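## Task

A flat plastic bar starts pinched between the thumb and index finger. Rotate it inside the hand until its orientation relative to the hand matches the two goal pictures, with the end that currently protrudes more from the pinch pointing the way those pictures show. Only this hand may touch the bar, and that includes the wrist camera, its bracket and the arm's final link. The task fails if the bar contacts anything else or leaves the hand. To finish, the bar must be held firmly and motionless in the hand for a moment, with the palm pointing straight down and no hand motor reporting "moving". Then declare that you are done.

## Robot and tools

Robot: a single arm ending in a five-fingered right hand, with a wrist camera, cam_wrist (616x616 pixels). A fixed bracket on the little-finger side of the wrist protrudes and can collide with things. Knocking anything off the table counts as a failure.

Frames. The scene frame has its origin on the table top below the arm base. +z is up, and +y is to the left when facing along +x. The hand point is fixed to the palm, 0.05 m in front of it, where the index pad meets the thumb tip in a pinch. Its axes: +z runs along the straight fingers, +y points out of the palm, and +x runs across the palm away from the thumb. "Palm facing straight down" means the hand point's +y points along scene -z.

execute_actions(actions). actions is a list of actions. Each action is a table of at most 15 rows, and each row lasts one control step (1/30 s). If a table has fewer rows, its final row repeats to fill the 15 steps. A row holds 14 numbers, all in [-1, 1]:
- dx, dy, dz: an offset of the hand point, in its own axes.
- rx, ry, rz: a rotation vector, also in the hand point's own axes.
- little, ring, middle, index, thumb_bend, thumb_turn: absolute motor targets.
- force_limit, speed.
The six pose numbers are offsets from the hand point's measured pose at the start of that action. For the first action of a call, the start is the last pose a result reported. Every row is measured from that same start, so rows do not add up. A value of 1.0 equals 0.6 m of translation or 180 degrees of rotation. Each control step is clipped to within 70 mm and 16 degrees of the measured pose, so a large offset may need several actions. A row may carry 6 extra numbers from 0 to 1. These scale the stiffness of each arm joint, in the order of the Joint positions line, and they persist until changed.

Hand numbers. Each finger runs from -1 (straight) to +1 (curled into the palm). thumb_bend runs from -1 (straight) to +1 (fully bent). thumb_turn runs from -1 (beside the palm) to +1 (opposite the fingers). A typical pinch is roughly index +0.22, thumb_bend +0.75, thumb_turn +0.57. force_limit sets the fingertip load at which a closing motor halts: about 0 N at -1, rising linearly to 10 N at +1 (15 N for the two thumb motors). It has no effect on opening. speed runs linearly from nearly zero at -1 to full at +1, and full speed covers a finger's whole travel in 0.6 s.

Motor behaviour. A motor moves only when its target changes, and a change of 0.01 or more always counts. Repeating the same numbers keeps the grip. To grip harder, raise force_limit and send a target further closed than hand_measured. To loosen, send a target more open than hand_measured. For a gentle close, use speed -0.9 or lower. While the arm is stopped, the hand ignores new numbers.

move(target, speed, blocking). target is one row with the same layout as above. Its offsets are measured from the pose in the latest result that shows one. The hand point follows a straight path lasting 0.5 to 10 s. speed is the path's top speed in m/s, from 0.002 to 0.5 (default 0.25); rotation is capped at twice that value in rad/s. The path does not slow for obstacles, and the hand can overshoot that speed. The hand numbers are sent when the move starts. With blocking=false, the result comes back after 0.5 s. You must then call wait or stop before sending any other actions or moves.

Other tools:
- wait(seconds): 0 to 10 s. The robot holds its last command, and the wait returns early if a running move finishes.
- stop(): brakes a running move.
- zoom_image(camera "cam_wrist", region [x0, y0, x1, y1]): pixel coordinates from the top-left corner, at most 504x504, giving a closer look at the latest image.
- show_instructions(): shows the reference (goal) images.
- finished_scene(scene): pass 1 or 2. It ends that scene irreversibly and reports success.

Results. end_effector_position is in metres and end_effector_quat_wxyz is the orientation, both in the scene frame. "Hand target" is where the controller is currently steering. A "pose unreachable" line means the clearance check altered or blocked the command. Calls that ran actions list step positions, and HELD marks steps that were held back. A move adds a "move:" line:
- Ending: done, off_target, moving, held or fault.
- limits=paced: the commanded pose was clipped.
- limits=held: some steps were blocked; the arm may then lurch fast.
The hand readings come as three lists of six, in the same motor order you send:
- hand_measured: each motor's position.
- hand_stopped_by: one word per motor — moving, target, force, stalled or fault (a dead motor).
- hand_load_n: fingertip load, positive when pushed open.
A loss of grip shows mainly as loads dropping to about 0.

Cautions:
- Keep the bar clear of the table and everything else, and never open the pinch so far that it falls.
- Move slowly near contact.
- The load sags the hand, and moves along the fingers end lower or shorter than asked, so check the camera.
- MOTOR HOT warns at 75 °C. At 90 °C the arm stops for 10 s. At 100 °C the arm goes limp and falls.
- FAULT lines mean a stop. Avoid long, hard squeezes.

Each tool is called after "Emit:" by a JSON object that holds its "method" and its "body".

Reference images:

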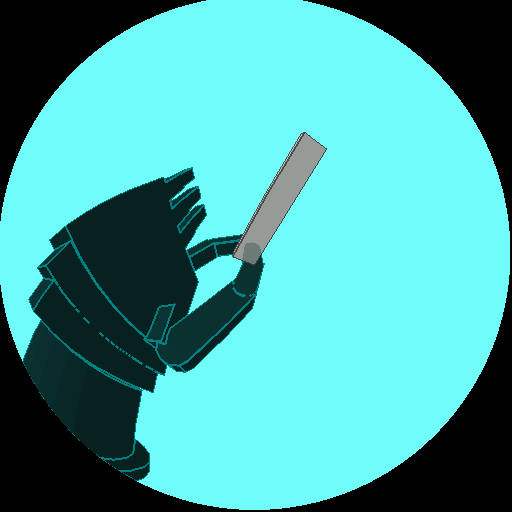

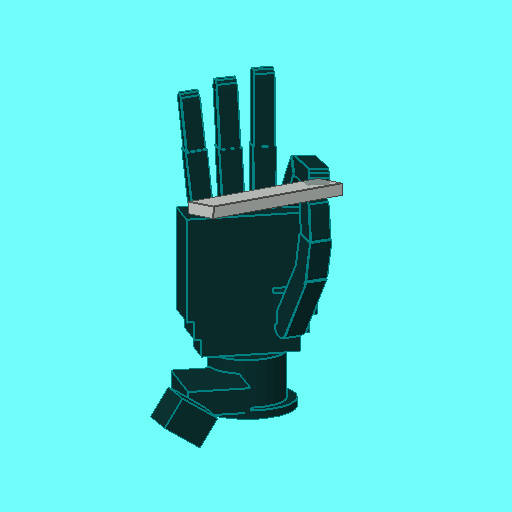

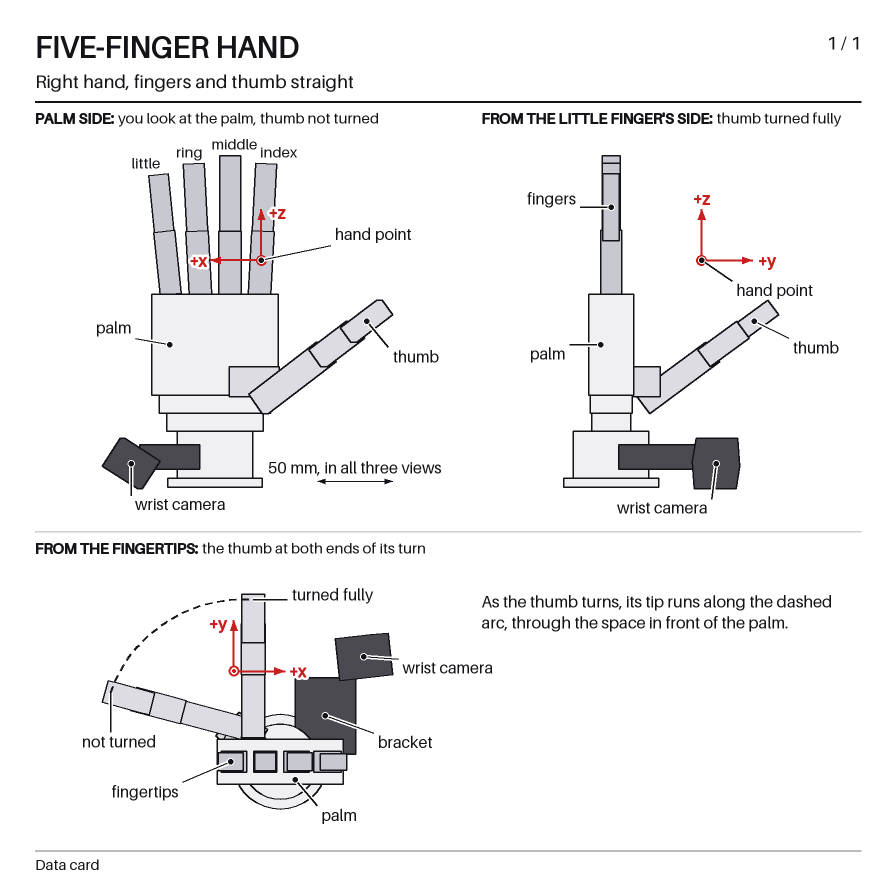

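## Session

Emit:
{"method": "execute_actions", "body": {"actions": []}}

Scene clock: 0.00 s.
end_effector_position=(+0.3448, +0.0062, +0.4159) hand_measured=(-1.000, -1.000, -1.000, +0.104, +0.750, +0.570) hand_load_n=(+0.0, +0.0, +0.0, +6.5, +1.0, +0.0) hand_stopped_by=(target, target, target, target, target, target) hand_force_limit=0.00 hand_speed=-0.80 end_effector_quat_wxyz=(+0.524, -0.480, +0.480, -0.515)
Joint positions: [-0.164  0.78   0.797  0.054 -0.197  0.022]
Joint velocities: [ 0.007  0.022 -0.007 -0.051 -0.022  0.051]
Hand target: +0.345, +0.006, +0.417; +0.525, -0.479, +0.478, -0.516
Joint stiffness scale: [1. 1. 1. 1. 1. 1.]

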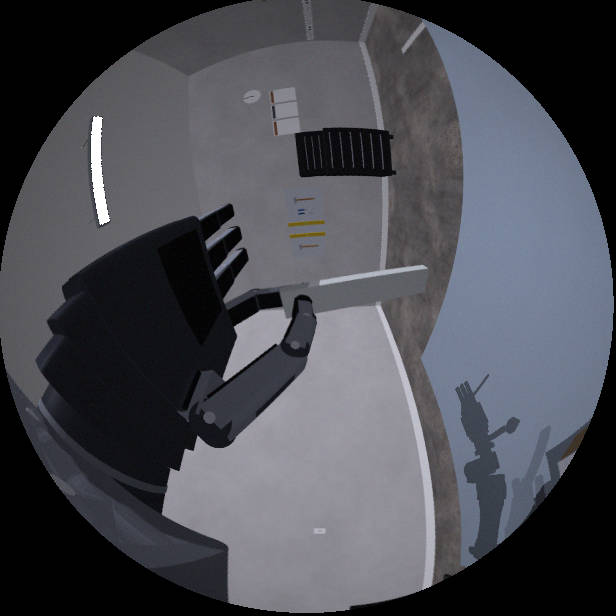

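Emit:
{"method": "move", "body": {"target": [0,0,0,0,0,0.31,-1,-1,-1,0.104,0.75,0.57,0,-0.8]}}

Emit:
{"method": "execute_actions", "body": {"actions": [[[0,0,0,0,0,0,-1,-1,-1,0.094,0.75,0.57,0,-0.9]]]}}

Scene clock: 10.93 s.
end_effector_position=(+0.3430, +0.0082, +0.4211) hand_measured=(-1.000, -1.000, -1.000, +0.104, +0.750, +0.570) hand_load_n=(+0.0, +0.0, +0.0, +6.5, +1.0, +0.0) hand_stopped_by=(target, target, target, target, target, target) hand_force_limit=0.00 hand_speed=-0.80 end_effector_quat_wxyz=(+0.704, -0.203, +0.646, -0.215)
Joint positions: [-0.373  0.8    0.612  0.268 -0.406  1.001]
Joint velocities: [-0.002 -0.002 -0.002 -0.022 -0.022  0.037]
Hand target: +0.345, +0.005, +0.416; +0.704, -0.199, +0.649, -0.210
Off the commanded pose: 0.006 m, 1 deg.
Joint stiffness scale: [1. 1. 1. 1. 1. 1.]
move: done

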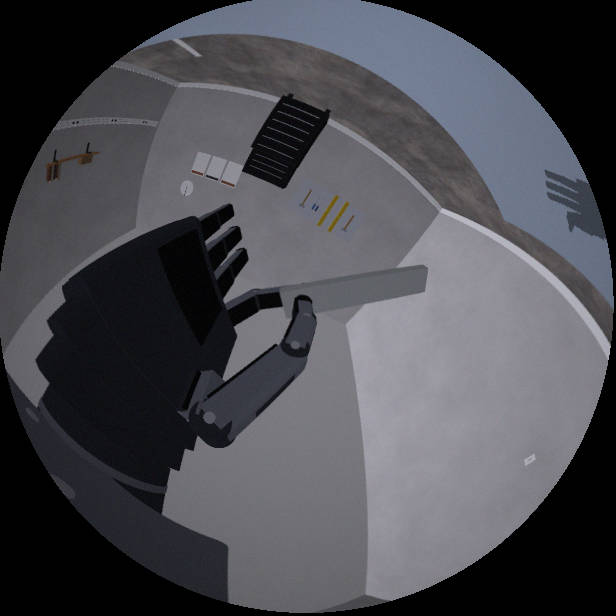

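Scene clock: 11.43 s.
end_effector_position=(+0.3430, +0.0082, +0.4211) hand_measured=(-1.000, -1.000, -1.000, +0.094, +0.750, +0.570) hand_load_n=(+0.0, +0.0, +0.0, +2.5, +1.0, -0.5) hand_stopped_by=(target, target, target, target, target, target) hand_force_limit=0.00 hand_speed=-0.90 end_effector_quat_wxyz=(+0.704, -0.203, +0.646, -0.215)
Joint positions: [-0.373  0.8    0.612  0.268 -0.406  1.001]
Joint velocities: [ 0.032 -0.002 -0.012 -0.081 -0.095 -0.037]
Hand target: +0.343, +0.008, +0.421; +0.704, -0.203, +0.646, -0.215
Off the commanded pose: 0.000 m, 0 deg.
Joint stiffness scale: [1. 1. 1. 1. 1. 1.]
Step readings (end_effector_position):
0: (+0.3430, +0.0082, +0.4211)
1: (+0.3430, +0.0082, +0.4211)
2: (+0.3430, +0.0082, +0.4211)
4: (+0.3430, +0.0082, +0.4211)
8: (+0.3430, +0.0082, +0.4211)
15: end_effector_position above

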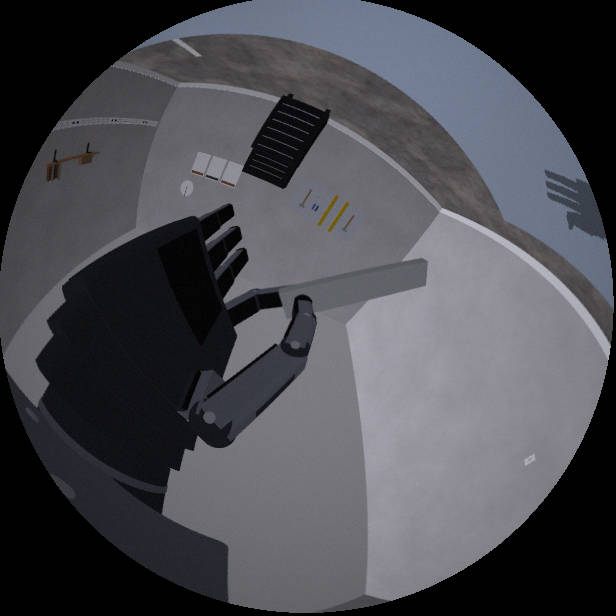

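Starting to turn. Roll more for torque.

Emit:
{"method": "move", "body": {"target": [0,0,0,0,0,0.1,-1,-1,-1,0.094,0.75,0.57,0,-0.9], "speed": 0.15}}

Scene clock: 17.47 s.
end_effector_position=(+0.3419, +0.0076, +0.4233) hand_measured=(-1.000, -1.000, -1.000, +0.094, +0.750, +0.570) hand_load_n=(+0.0, +0.0, +0.0, +2.5, +1.0, -0.5) hand_stopped_by=(target, target, target, target, target, target) hand_force_limit=0.00 hand_speed=-0.90 end_effector_quat_wxyz=(+0.727, -0.103, +0.671, -0.106)
Joint positions: [-0.373  0.8    0.545  0.329 -0.406  1.302]
Joint velocities: [-0.002 -0.002 -0.017  0.081 -0.037  0.022]
Hand target: +0.343, +0.008, +0.421; +0.729, -0.100, +0.670, -0.102
Off the commanded pose: 0.003 m, 1 deg.
Joint stiffness scale: [1. 1. 1. 1. 1. 1.]
move: done

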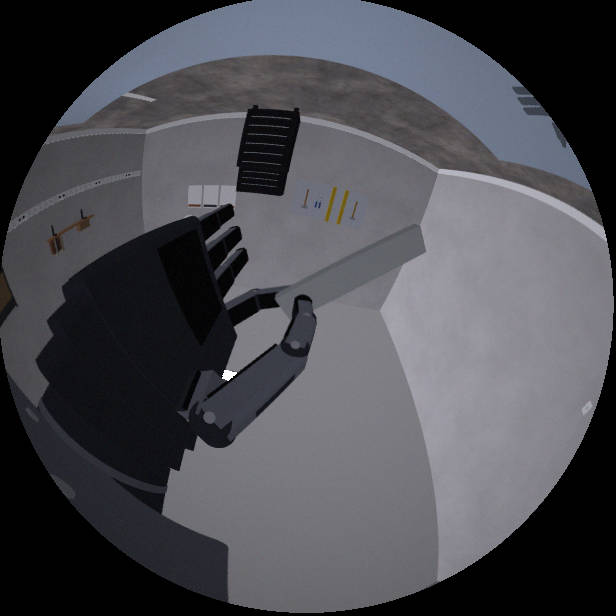

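Emit:
{"method": "move", "body": {"target": [0,0,0,0,0,0.12,-1,-1,-1,0.094,0.75,0.57,0,-0.9], "speed": 0.15}}

Emit:
{"method": "wait", "body": {"seconds": 2}}

Scene clock: 28.43 s.
end_effector_position=(+0.3426, +0.0060, +0.4233) hand_measured=(-1.000, -1.000, -1.000, +0.094, +0.750, +0.570) hand_load_n=(+0.0, +0.0, +0.0, +2.5, +0.5, -0.5) hand_stopped_by=(target, target, target, target, target, target) hand_force_limit=0.00 hand_speed=-0.90 end_effector_quat_wxyz=(+0.729, +0.021, +0.683, +0.029)
Joint positions: [-0.327  0.8    0.467  0.393 -0.361  1.663]
Joint velocities: [-0.017 -0.012 -0.002  0.051 -0.022 -0.007]
Hand target: +0.342, +0.008, +0.423; +0.733, +0.024, +0.679, +0.032
Off the commanded pose: 0.002 m, 1 deg.
Joint stiffness scale: [1. 1. 1. 1. 1. 1.]
move: done

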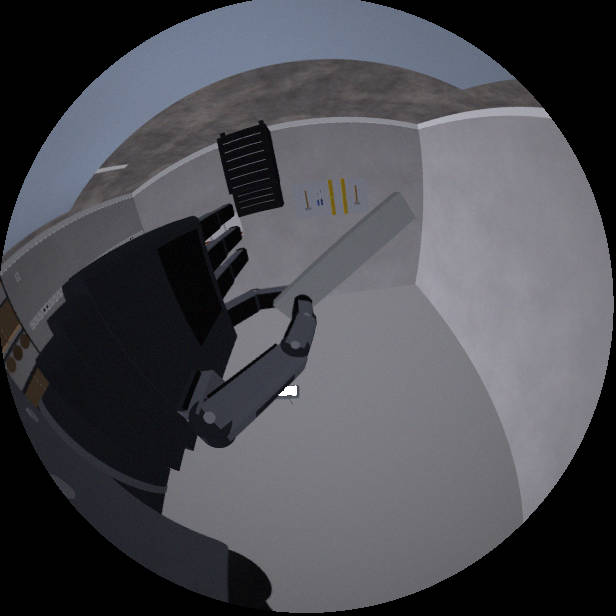

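Scene clock: 30.43 s.
end_effector_position=(+0.3426, +0.0057, +0.4237) hand_measured=(-1.000, -1.000, -1.000, +0.094, +0.750, +0.570) hand_load_n=(+0.0, +0.0, +0.0, +2.5, +0.5, -0.5) hand_stopped_by=(target, target, target, target, target, target) hand_force_limit=0.00 hand_speed=-0.90 end_effector_quat_wxyz=(+0.730, +0.022, +0.683, +0.030)
Joint positions: [-0.327  0.8    0.467  0.394 -0.361  1.665]
Joint velocities: [-0.002  0.012  0.002 -0.051  0.095  0.051]
Hand target: +0.342, +0.008, +0.423; +0.733, +0.024, +0.679, +0.032
Off the commanded pose: 0.002 m, 1 deg.
Joint stiffness scale: [1. 1. 1. 1. 1. 1.]
wait: 2.00 s; at rest by 0.17 s

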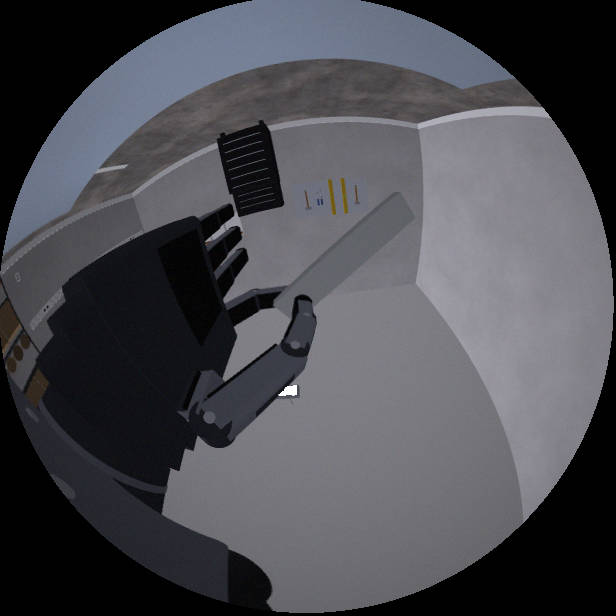

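It follows the roll; about 16° remains.

Emit:
{"method": "move", "body": {"target": [0,0,0,0,0,0.11,-1,-1,-1,0.094,0.75,0.57,0,-0.9], "speed": 0.15}}

Emit:
{"method": "wait", "body": {"seconds": 1}}

Scene clock: 41.70 s.
end_effector_position=(+0.3454, +0.0041, +0.4210) hand_measured=(-1.000, -1.000, -1.000, +0.094, +0.750, +0.570) hand_load_n=(+0.0, +0.0, +0.0, +2.5, +0.5, -0.5) hand_stopped_by=(target, target, target, target, target, target) hand_force_limit=0.00 hand_speed=-0.90 end_effector_quat_wxyz=(+0.707, +0.138, +0.677, +0.151)
Joint positions: [-0.243  0.8    0.411  0.427 -0.278  1.992]
Joint velocities: [ 0.012 -0.007  0.007  0.007  0.022  0.007]
Hand target: +0.342, +0.006, +0.424; +0.714, +0.139, +0.669, +0.155
Off the commanded pose: 0.004 m, 1 deg.
Joint stiffness scale: [1. 1. 1. 1. 1. 1.]
move: done

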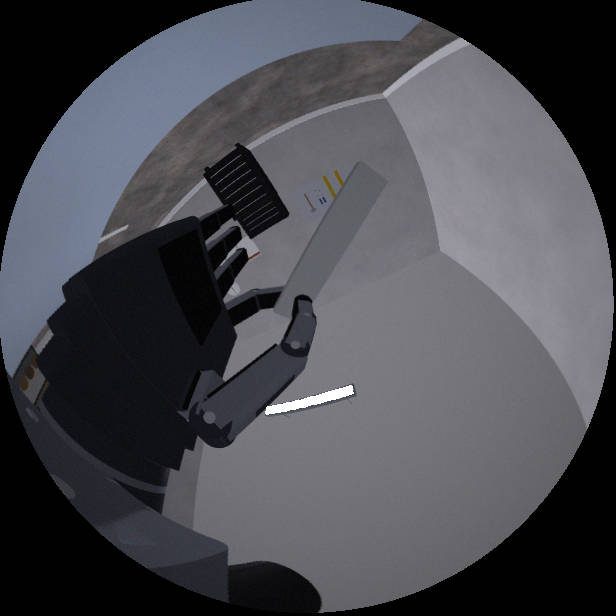

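Scene clock: 42.70 s.
end_effector_position=(+0.3454, +0.0036, +0.4214) hand_measured=(-1.000, -1.000, -1.000, +0.094, +0.750, +0.570) hand_load_n=(+0.0, +0.0, +0.0, +2.5, +0.5, -0.5) hand_stopped_by=(target, target, target, target, target, target) hand_force_limit=0.00 hand_speed=-0.90 end_effector_quat_wxyz=(+0.708, +0.139, +0.676, +0.151)
Joint positions: [-0.243  0.8    0.411  0.428 -0.276  1.994]
Joint velocities: [0.017 0.002 0.012 0.022 0.007 0.007]
Hand target: +0.342, +0.006, +0.424; +0.714, +0.139, +0.669, +0.154
Off the commanded pose: 0.004 m, 1 deg.
Joint stiffness scale: [1. 1. 1. 1. 1. 1.]
wait: 1.00 s; at rest by 0.17 s

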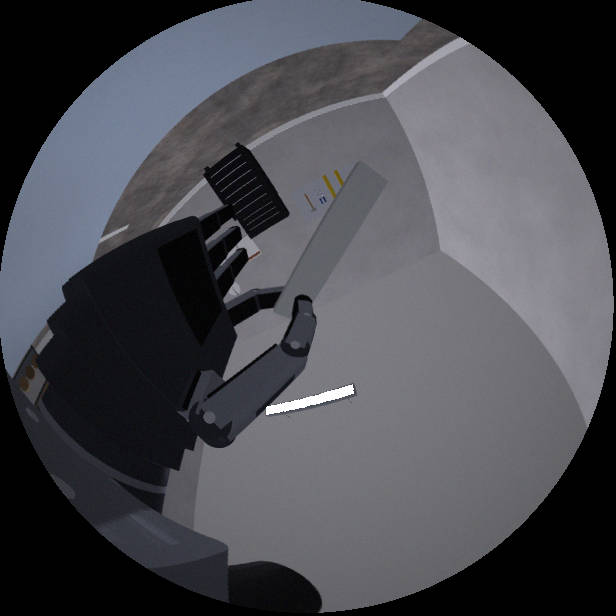

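Emit:
{"method": "execute_actions", "body": {"actions": [[[0,0,0,0,0,0,-1,-1,-1,0.13,0.75,0.57,0.4,-0.9]]]}}

Emit:
{"method": "move", "body": {"target": [0,0,0,0,0,-0.635,-1,-1,-1,0.13,0.75,0.57,0.4,-0.9], "speed": 0.35}}

Scene clock: 47.00 s.
end_effector_position=(+0.3454, +0.0036, +0.4214) hand_measured=(-1.000, -1.000, -1.000, +0.106, +0.750, +0.570) hand_load_n=(+0.0, +0.0, +0.0, +8.0, +1.0, -0.5) hand_stopped_by=(target, target, target, force, target, target) hand_force_limit=0.40 hand_speed=-0.90 end_effector_quat_wxyz=(+0.708, +0.139, +0.676, +0.151)
Joint positions: [-0.243  0.8    0.411  0.428 -0.276  1.994]
Joint velocities: [-0.002 -0.012  0.017 -0.007 -0.022 -0.022]
Hand target: +0.345, +0.004, +0.421; +0.708, +0.139, +0.676, +0.151
Off the commanded pose: 0.000 m, 0 deg.
Joint stiffness scale: [1. 1. 1. 1. 1. 1.]
Step readings (end_effector_position):
0: (+0.3454, +0.0036, +0.4214)
1: (+0.3454, +0.0036, +0.4214)
2: (+0.3454, +0.0036, +0.4214)
4: (+0.3454, +0.0036, +0.4214)
8: (+0.3454, +0.0036, +0.4214)
15: end_effector_position above

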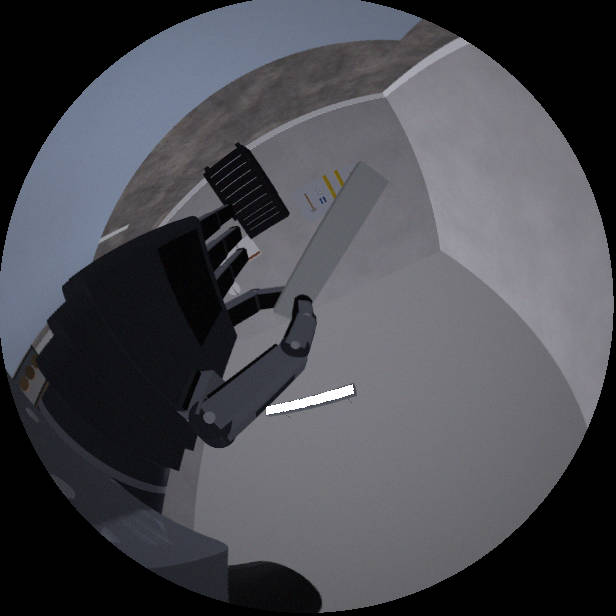

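Scene clock: 50.53 s.
end_effector_position=(+0.3466, +0.0031, +0.4114) hand_measured=(-1.000, -1.000, -1.000, +0.106, +0.750, +0.570) hand_load_n=(+0.0, +0.0, +0.0, +8.0, +1.0, -0.5) hand_stopped_by=(target, target, target, force, target, target) hand_force_limit=0.40 hand_speed=-0.90 end_effector_quat_wxyz=(+0.510, -0.494, +0.492, -0.504)
Joint positions: [-0.176  0.811  0.845 -0.016 -0.21   0.006]
Joint velocities: [ 0.002  0.007 -0.017  0.007  0.007 -0.051]
Hand target: +0.346, +0.004, +0.421; +0.511, -0.492, +0.484, -0.512
Off the commanded pose: 0.010 m, 1 deg.
Joint stiffness scale: [1. 1. 1. 1. 1. 1.]
move: done

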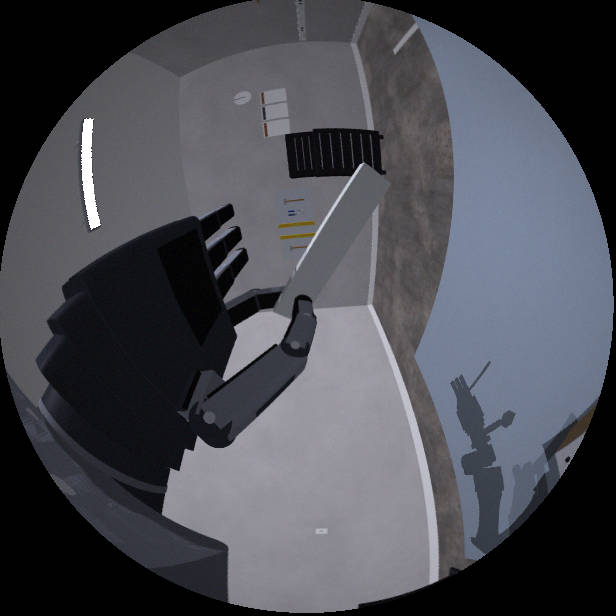

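Emit:
{"method": "finished_scene", "body": {"scene": 1}}

The scene is finished: the task was done.


## Next scene

This is the same job with a flat steel bar. It starts pinched between thumb and index finger. Rotate it in the hand to match the two goal pictures, with the currently longer-protruding end pointing as they show. Only the hand, wrist camera, bracket and last arm link may touch it, and the task fails if it touches anything else or leaves the hand. Finish by holding it firmly and still in the hand, palm straight down and no hand motor reading "moving", then declare done.

Emit:
{"method": "show_instructions", "body": {}}

Emit:
{"method": "execute_actions", "body": {"actions": []}}

Reference images for this scene: goal picture from the wrist camera place, goal picture looking into the palm, FIVE-FINGER HAND page 1.

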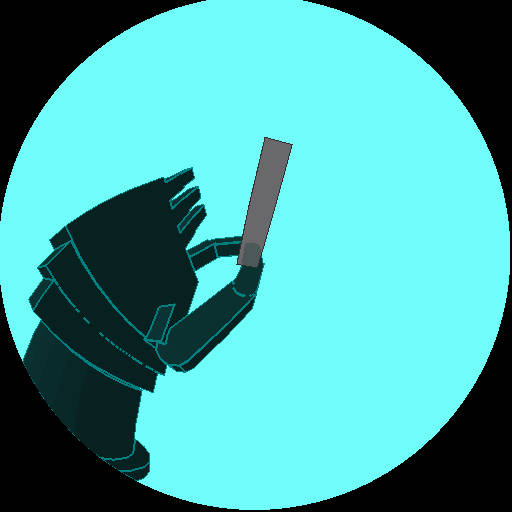

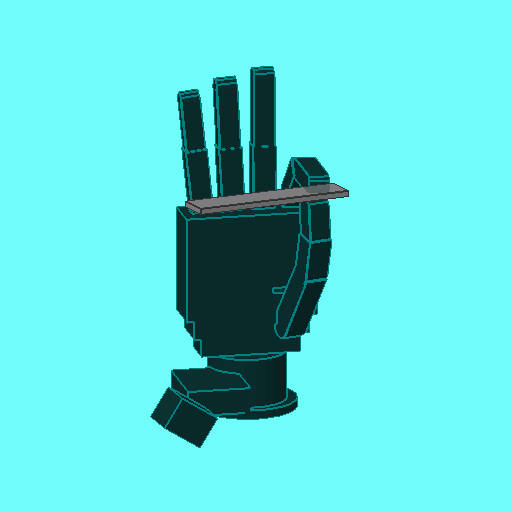

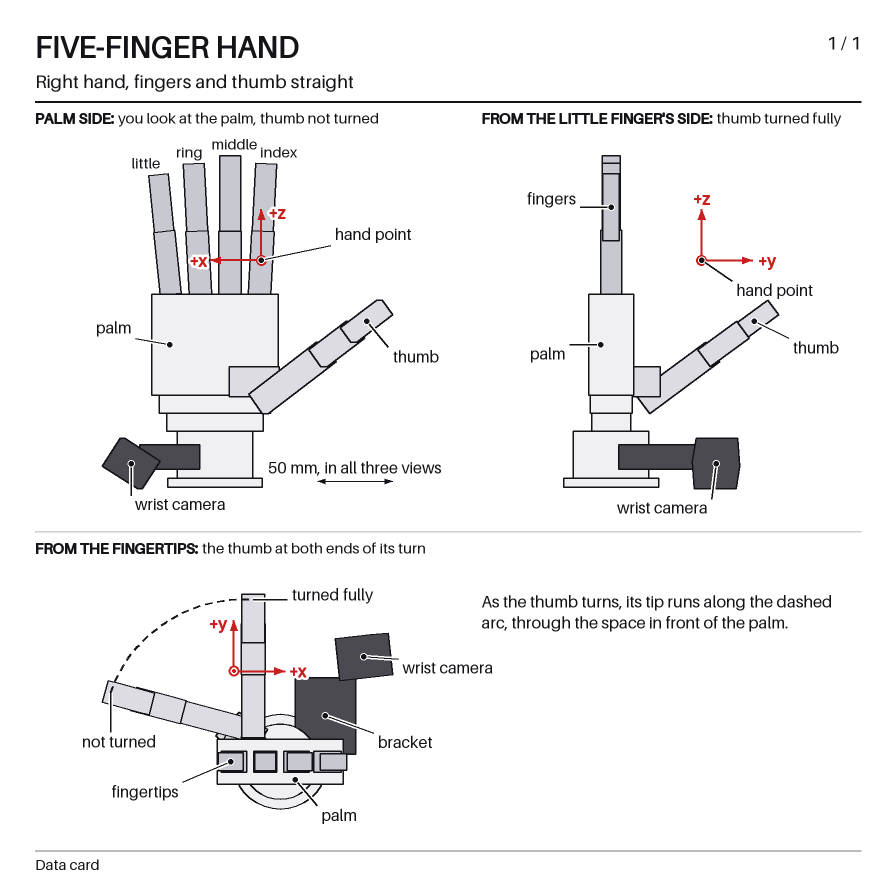

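Scene clock: 0.00 s.
end_effector_position=(+0.3452, -0.0053, +0.3886) hand_measured=(-1.000, -1.000, -1.000, +0.168, +0.750, +0.570) hand_load_n=(+0.0, +0.0, +0.0, +7.0, +0.5, -0.5) hand_stopped_by=(target, target, target, target, target, target) hand_force_limit=0.00 hand_speed=-0.80 end_effector_quat_wxyz=(+0.497, -0.483, +0.515, -0.504)
Joint positions: [-0.179  0.786  0.769  0.01  -0.166  0.023]
Joint velocities: [-0.017 -0.012  0.002  0.022  0.051  0.022]
Hand target: +0.345, -0.005, +0.388; +0.497, -0.483, +0.515, -0.504
Joint stiffness scale: [1. 1. 1. 1. 1. 1.]

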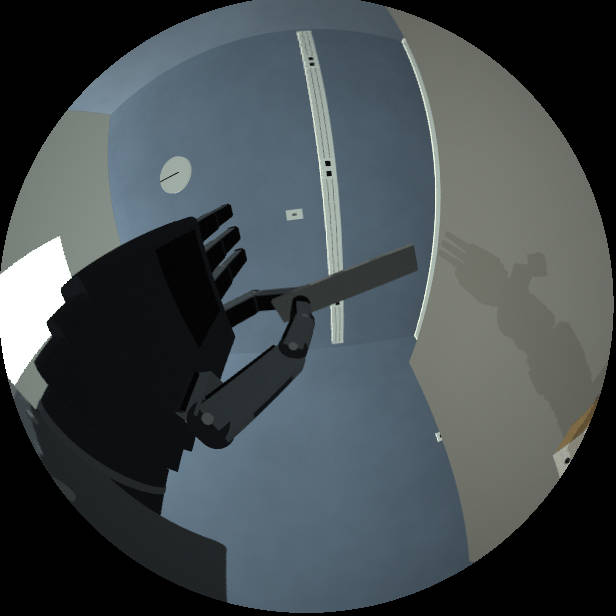

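Goal tip is about (334,169).

Emit:
{"method": "move", "body": {"target": [0,0,0,0,0,0.45,-1,-1,-1,0.159,0.75,0.57,0,-0.9], "speed": 0.2}}

Emit:
{"method": "wait", "body": {"seconds": 1}}

Scene clock: 7.73 s.
end_effector_position=(+0.3422, -0.0065, +0.3934) hand_measured=(-1.000, -1.000, -1.000, +0.158, +0.750, +0.570) hand_load_n=(+0.0, +0.0, +0.0, +2.5, +0.5, -0.5) hand_stopped_by=(target, target, target, target, target, target) hand_force_limit=0.00 hand_speed=-0.90 end_effector_quat_wxyz=(+0.706, -0.037, +0.704, -0.066)
Joint positions: [-0.393  0.786  0.464  0.317 -0.379  1.423]
Joint velocities: [-0.012 -0.012 -0.017 -0.037 -0.125  0.066]
Hand target: +0.345, -0.006, +0.389; +0.706, -0.033, +0.705, -0.060
Off the commanded pose: 0.006 m, 1 deg.
Joint stiffness scale: [1. 1. 1. 1. 1. 1.]
move: done

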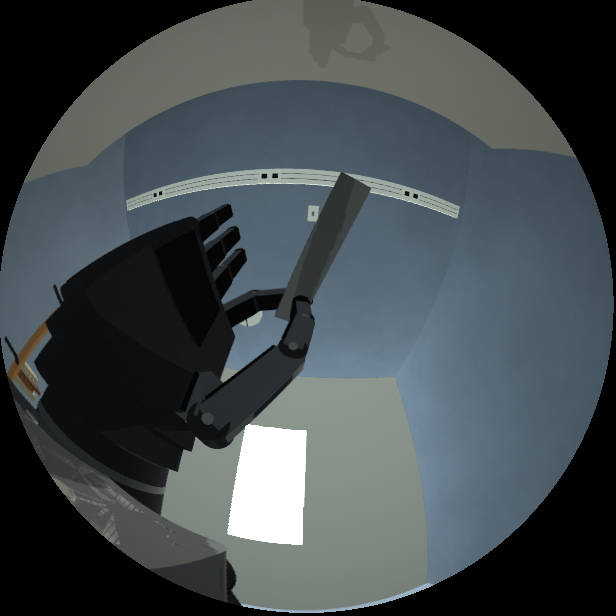

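Scene clock: 8.73 s.
end_effector_position=(+0.3422, -0.0066, +0.3938) hand_measured=(-1.000, -1.000, -1.000, +0.158, +0.750, +0.570) hand_load_n=(+0.0, +0.0, +0.0, +2.5, +0.5, -0.5) hand_stopped_by=(target, target, target, target, target, target) hand_force_limit=0.00 hand_speed=-0.90 end_effector_quat_wxyz=(+0.706, -0.036, +0.704, -0.065)
Joint positions: [-0.393  0.786  0.464  0.318 -0.379  1.425]
Joint velocities: [-0.007 -0.007 -0.007 -0.007 -0.022 -0.022]
Hand target: +0.345, -0.006, +0.389; +0.706, -0.033, +0.705, -0.060
Off the commanded pose: 0.006 m, 1 deg.
Joint stiffness scale: [1. 1. 1. 1. 1. 1.]
wait: 1.00 s; at rest by 0.17 s

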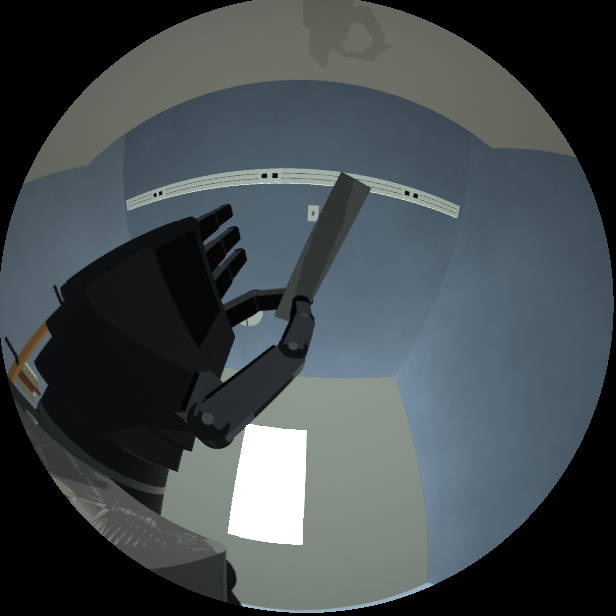

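Emit:
{"method": "move", "body": {"target": [0,0,0,0,0,0.075,-1,-1,-1,0.159,0.75,0.57,0,-0.9], "speed": 0.2}}

Scene clock: 14.27 s.
end_effector_position=(+0.3435, -0.0088, +0.3913) hand_measured=(-1.000, -1.000, -1.000, +0.158, +0.750, +0.570) hand_load_n=(+0.0, +0.0, +0.0, +2.5, +0.5, -0.5) hand_stopped_by=(target, target, target, target, target, target) hand_force_limit=0.00 hand_speed=-0.90 end_effector_quat_wxyz=(+0.702, +0.045, +0.711, +0.016)
Joint positions: [-0.364  0.786  0.421  0.338 -0.348  1.647]
Joint velocities: [-0.017 -0.002  0.007  0.007  0.007  0.022]
Hand target: +0.342, -0.007, +0.394; +0.709, +0.046, +0.704, +0.018
Off the commanded pose: 0.004 m, 1 deg.
Joint stiffness scale: [1. 1. 1. 1. 1. 1.]
move: done

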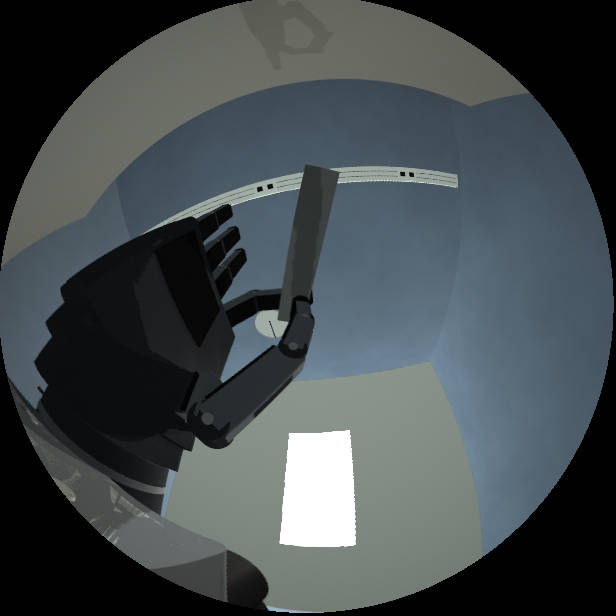

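Emit:
{"method": "execute_actions", "body": {"actions": [[[0,0,0,0,0,0,-1,-1,-1,0.22,0.75,0.57,1,-0.85]]]}}

Emit:
{"method": "move", "body": {"target": [0,0,0,0.01,-0.01,-0.53,-1,-1,-1,0.22,0.75,0.57,1,-0.85]}}

Emit:
{"method": "wait", "body": {"seconds": 1}}

Scene clock: 19.40 s.
end_effector_position=(+0.3435, -0.0089, +0.3916) hand_measured=(-1.000, -1.000, -1.000, +0.174, +0.750, +0.570) hand_load_n=(+0.0, +0.0, +0.0, +10.0, +1.0, -1.0) hand_stopped_by=(target, target, target, force, target, target) hand_force_limit=1.00 hand_speed=-0.85 end_effector_quat_wxyz=(+0.702, +0.046, +0.711, +0.016)
Joint positions: [-0.364  0.786  0.421  0.339 -0.348  1.649]
Joint velocities: [ 0.012  0.007  0.002  0.007 -0.007 -0.037]
Hand target: +0.343, -0.009, +0.391; +0.702, +0.045, +0.711, +0.016
Off the commanded pose: 0.000 m, 0 deg.
Joint stiffness scale: [1. 1. 1. 1. 1. 1.]
Step readings (end_effector_position):
0: (+0.3435, -0.0089, +0.3916)
1: (+0.3435, -0.0089, +0.3916)
2: (+0.3435, -0.0089, +0.3916)
4: (+0.3435, -0.0089, +0.3916)
8: (+0.3435, -0.0089, +0.3916)
15: end_effector_position above

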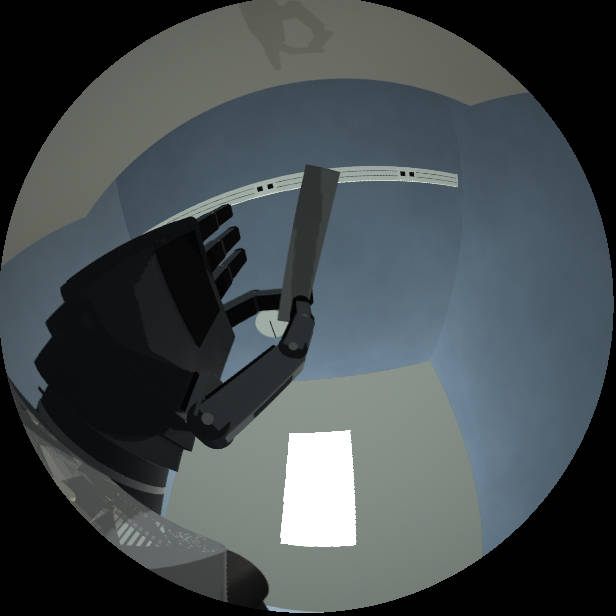

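Scene clock: 23.30 s.
end_effector_position=(+0.3457, -0.0099, +0.3776) hand_measured=(-1.000, -1.000, -1.000, +0.174, +0.750, +0.570) hand_load_n=(+0.0, +0.0, +0.0, +9.5, +1.5, -0.5) hand_stopped_by=(target, target, target, force, target, target) hand_force_limit=1.00 hand_speed=-0.85 end_effector_quat_wxyz=(+0.489, -0.488, +0.515, -0.507)
Joint positions: [-0.196  0.786  0.739  0.03  -0.178  0.005]
Joint velocities: [ 0.002  0.007 -0.012 -0.022 -0.037 -0.022]
Hand target: +0.343, -0.008, +0.392; +0.494, -0.484, +0.503, -0.519
Off the commanded pose: 0.014 m, 2 deg.
Joint stiffness scale: [1. 1. 1. 1. 1. 1.]
move: off_target

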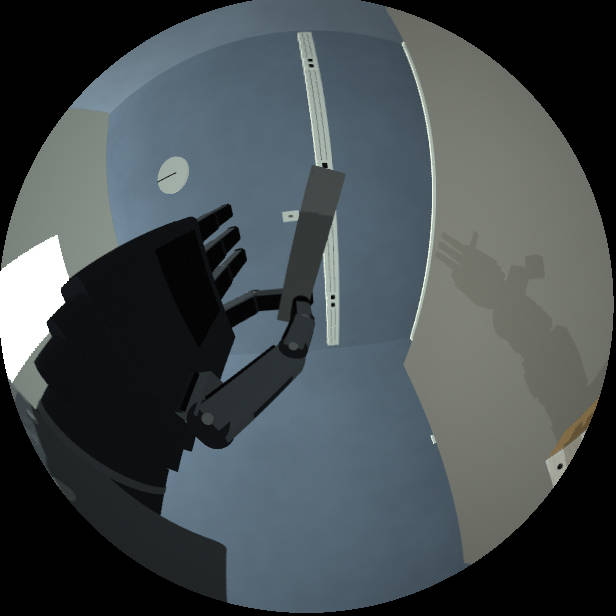

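Scene clock: 24.30 s.
end_effector_position=(+0.3457, -0.0103, +0.3773) hand_measured=(-1.000, -1.000, -1.000, +0.174, +0.750, +0.570) hand_load_n=(+0.0, +0.0, +0.0, +9.5, +1.5, -0.5) hand_stopped_by=(target, target, target, force, target, target) hand_force_limit=1.00 hand_speed=-0.85 end_effector_quat_wxyz=(+0.488, -0.489, +0.515, -0.508)
Joint positions: [-0.196  0.786  0.739  0.029 -0.176  0.002]
Joint velocities: [ 0.002 -0.017 -0.007 -0.022 -0.081  0.037]
Hand target: +0.343, -0.008, +0.392; +0.494, -0.484, +0.503, -0.519
Off the commanded pose: 0.015 m, 2 deg.
Joint stiffness scale: [1. 1. 1. 1. 1. 1.]
wait: 1.00 s; at rest by 0.17 s

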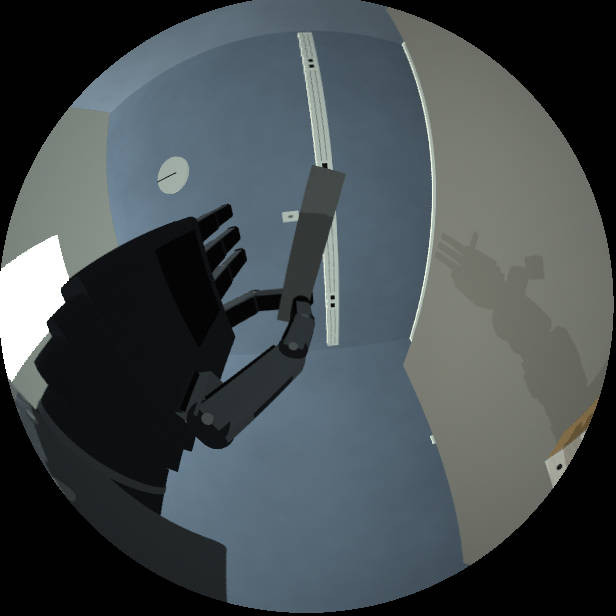

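Emit:
{"method": "finished_scene", "body": {"scene": 2}}

The scene is finished: the task was done.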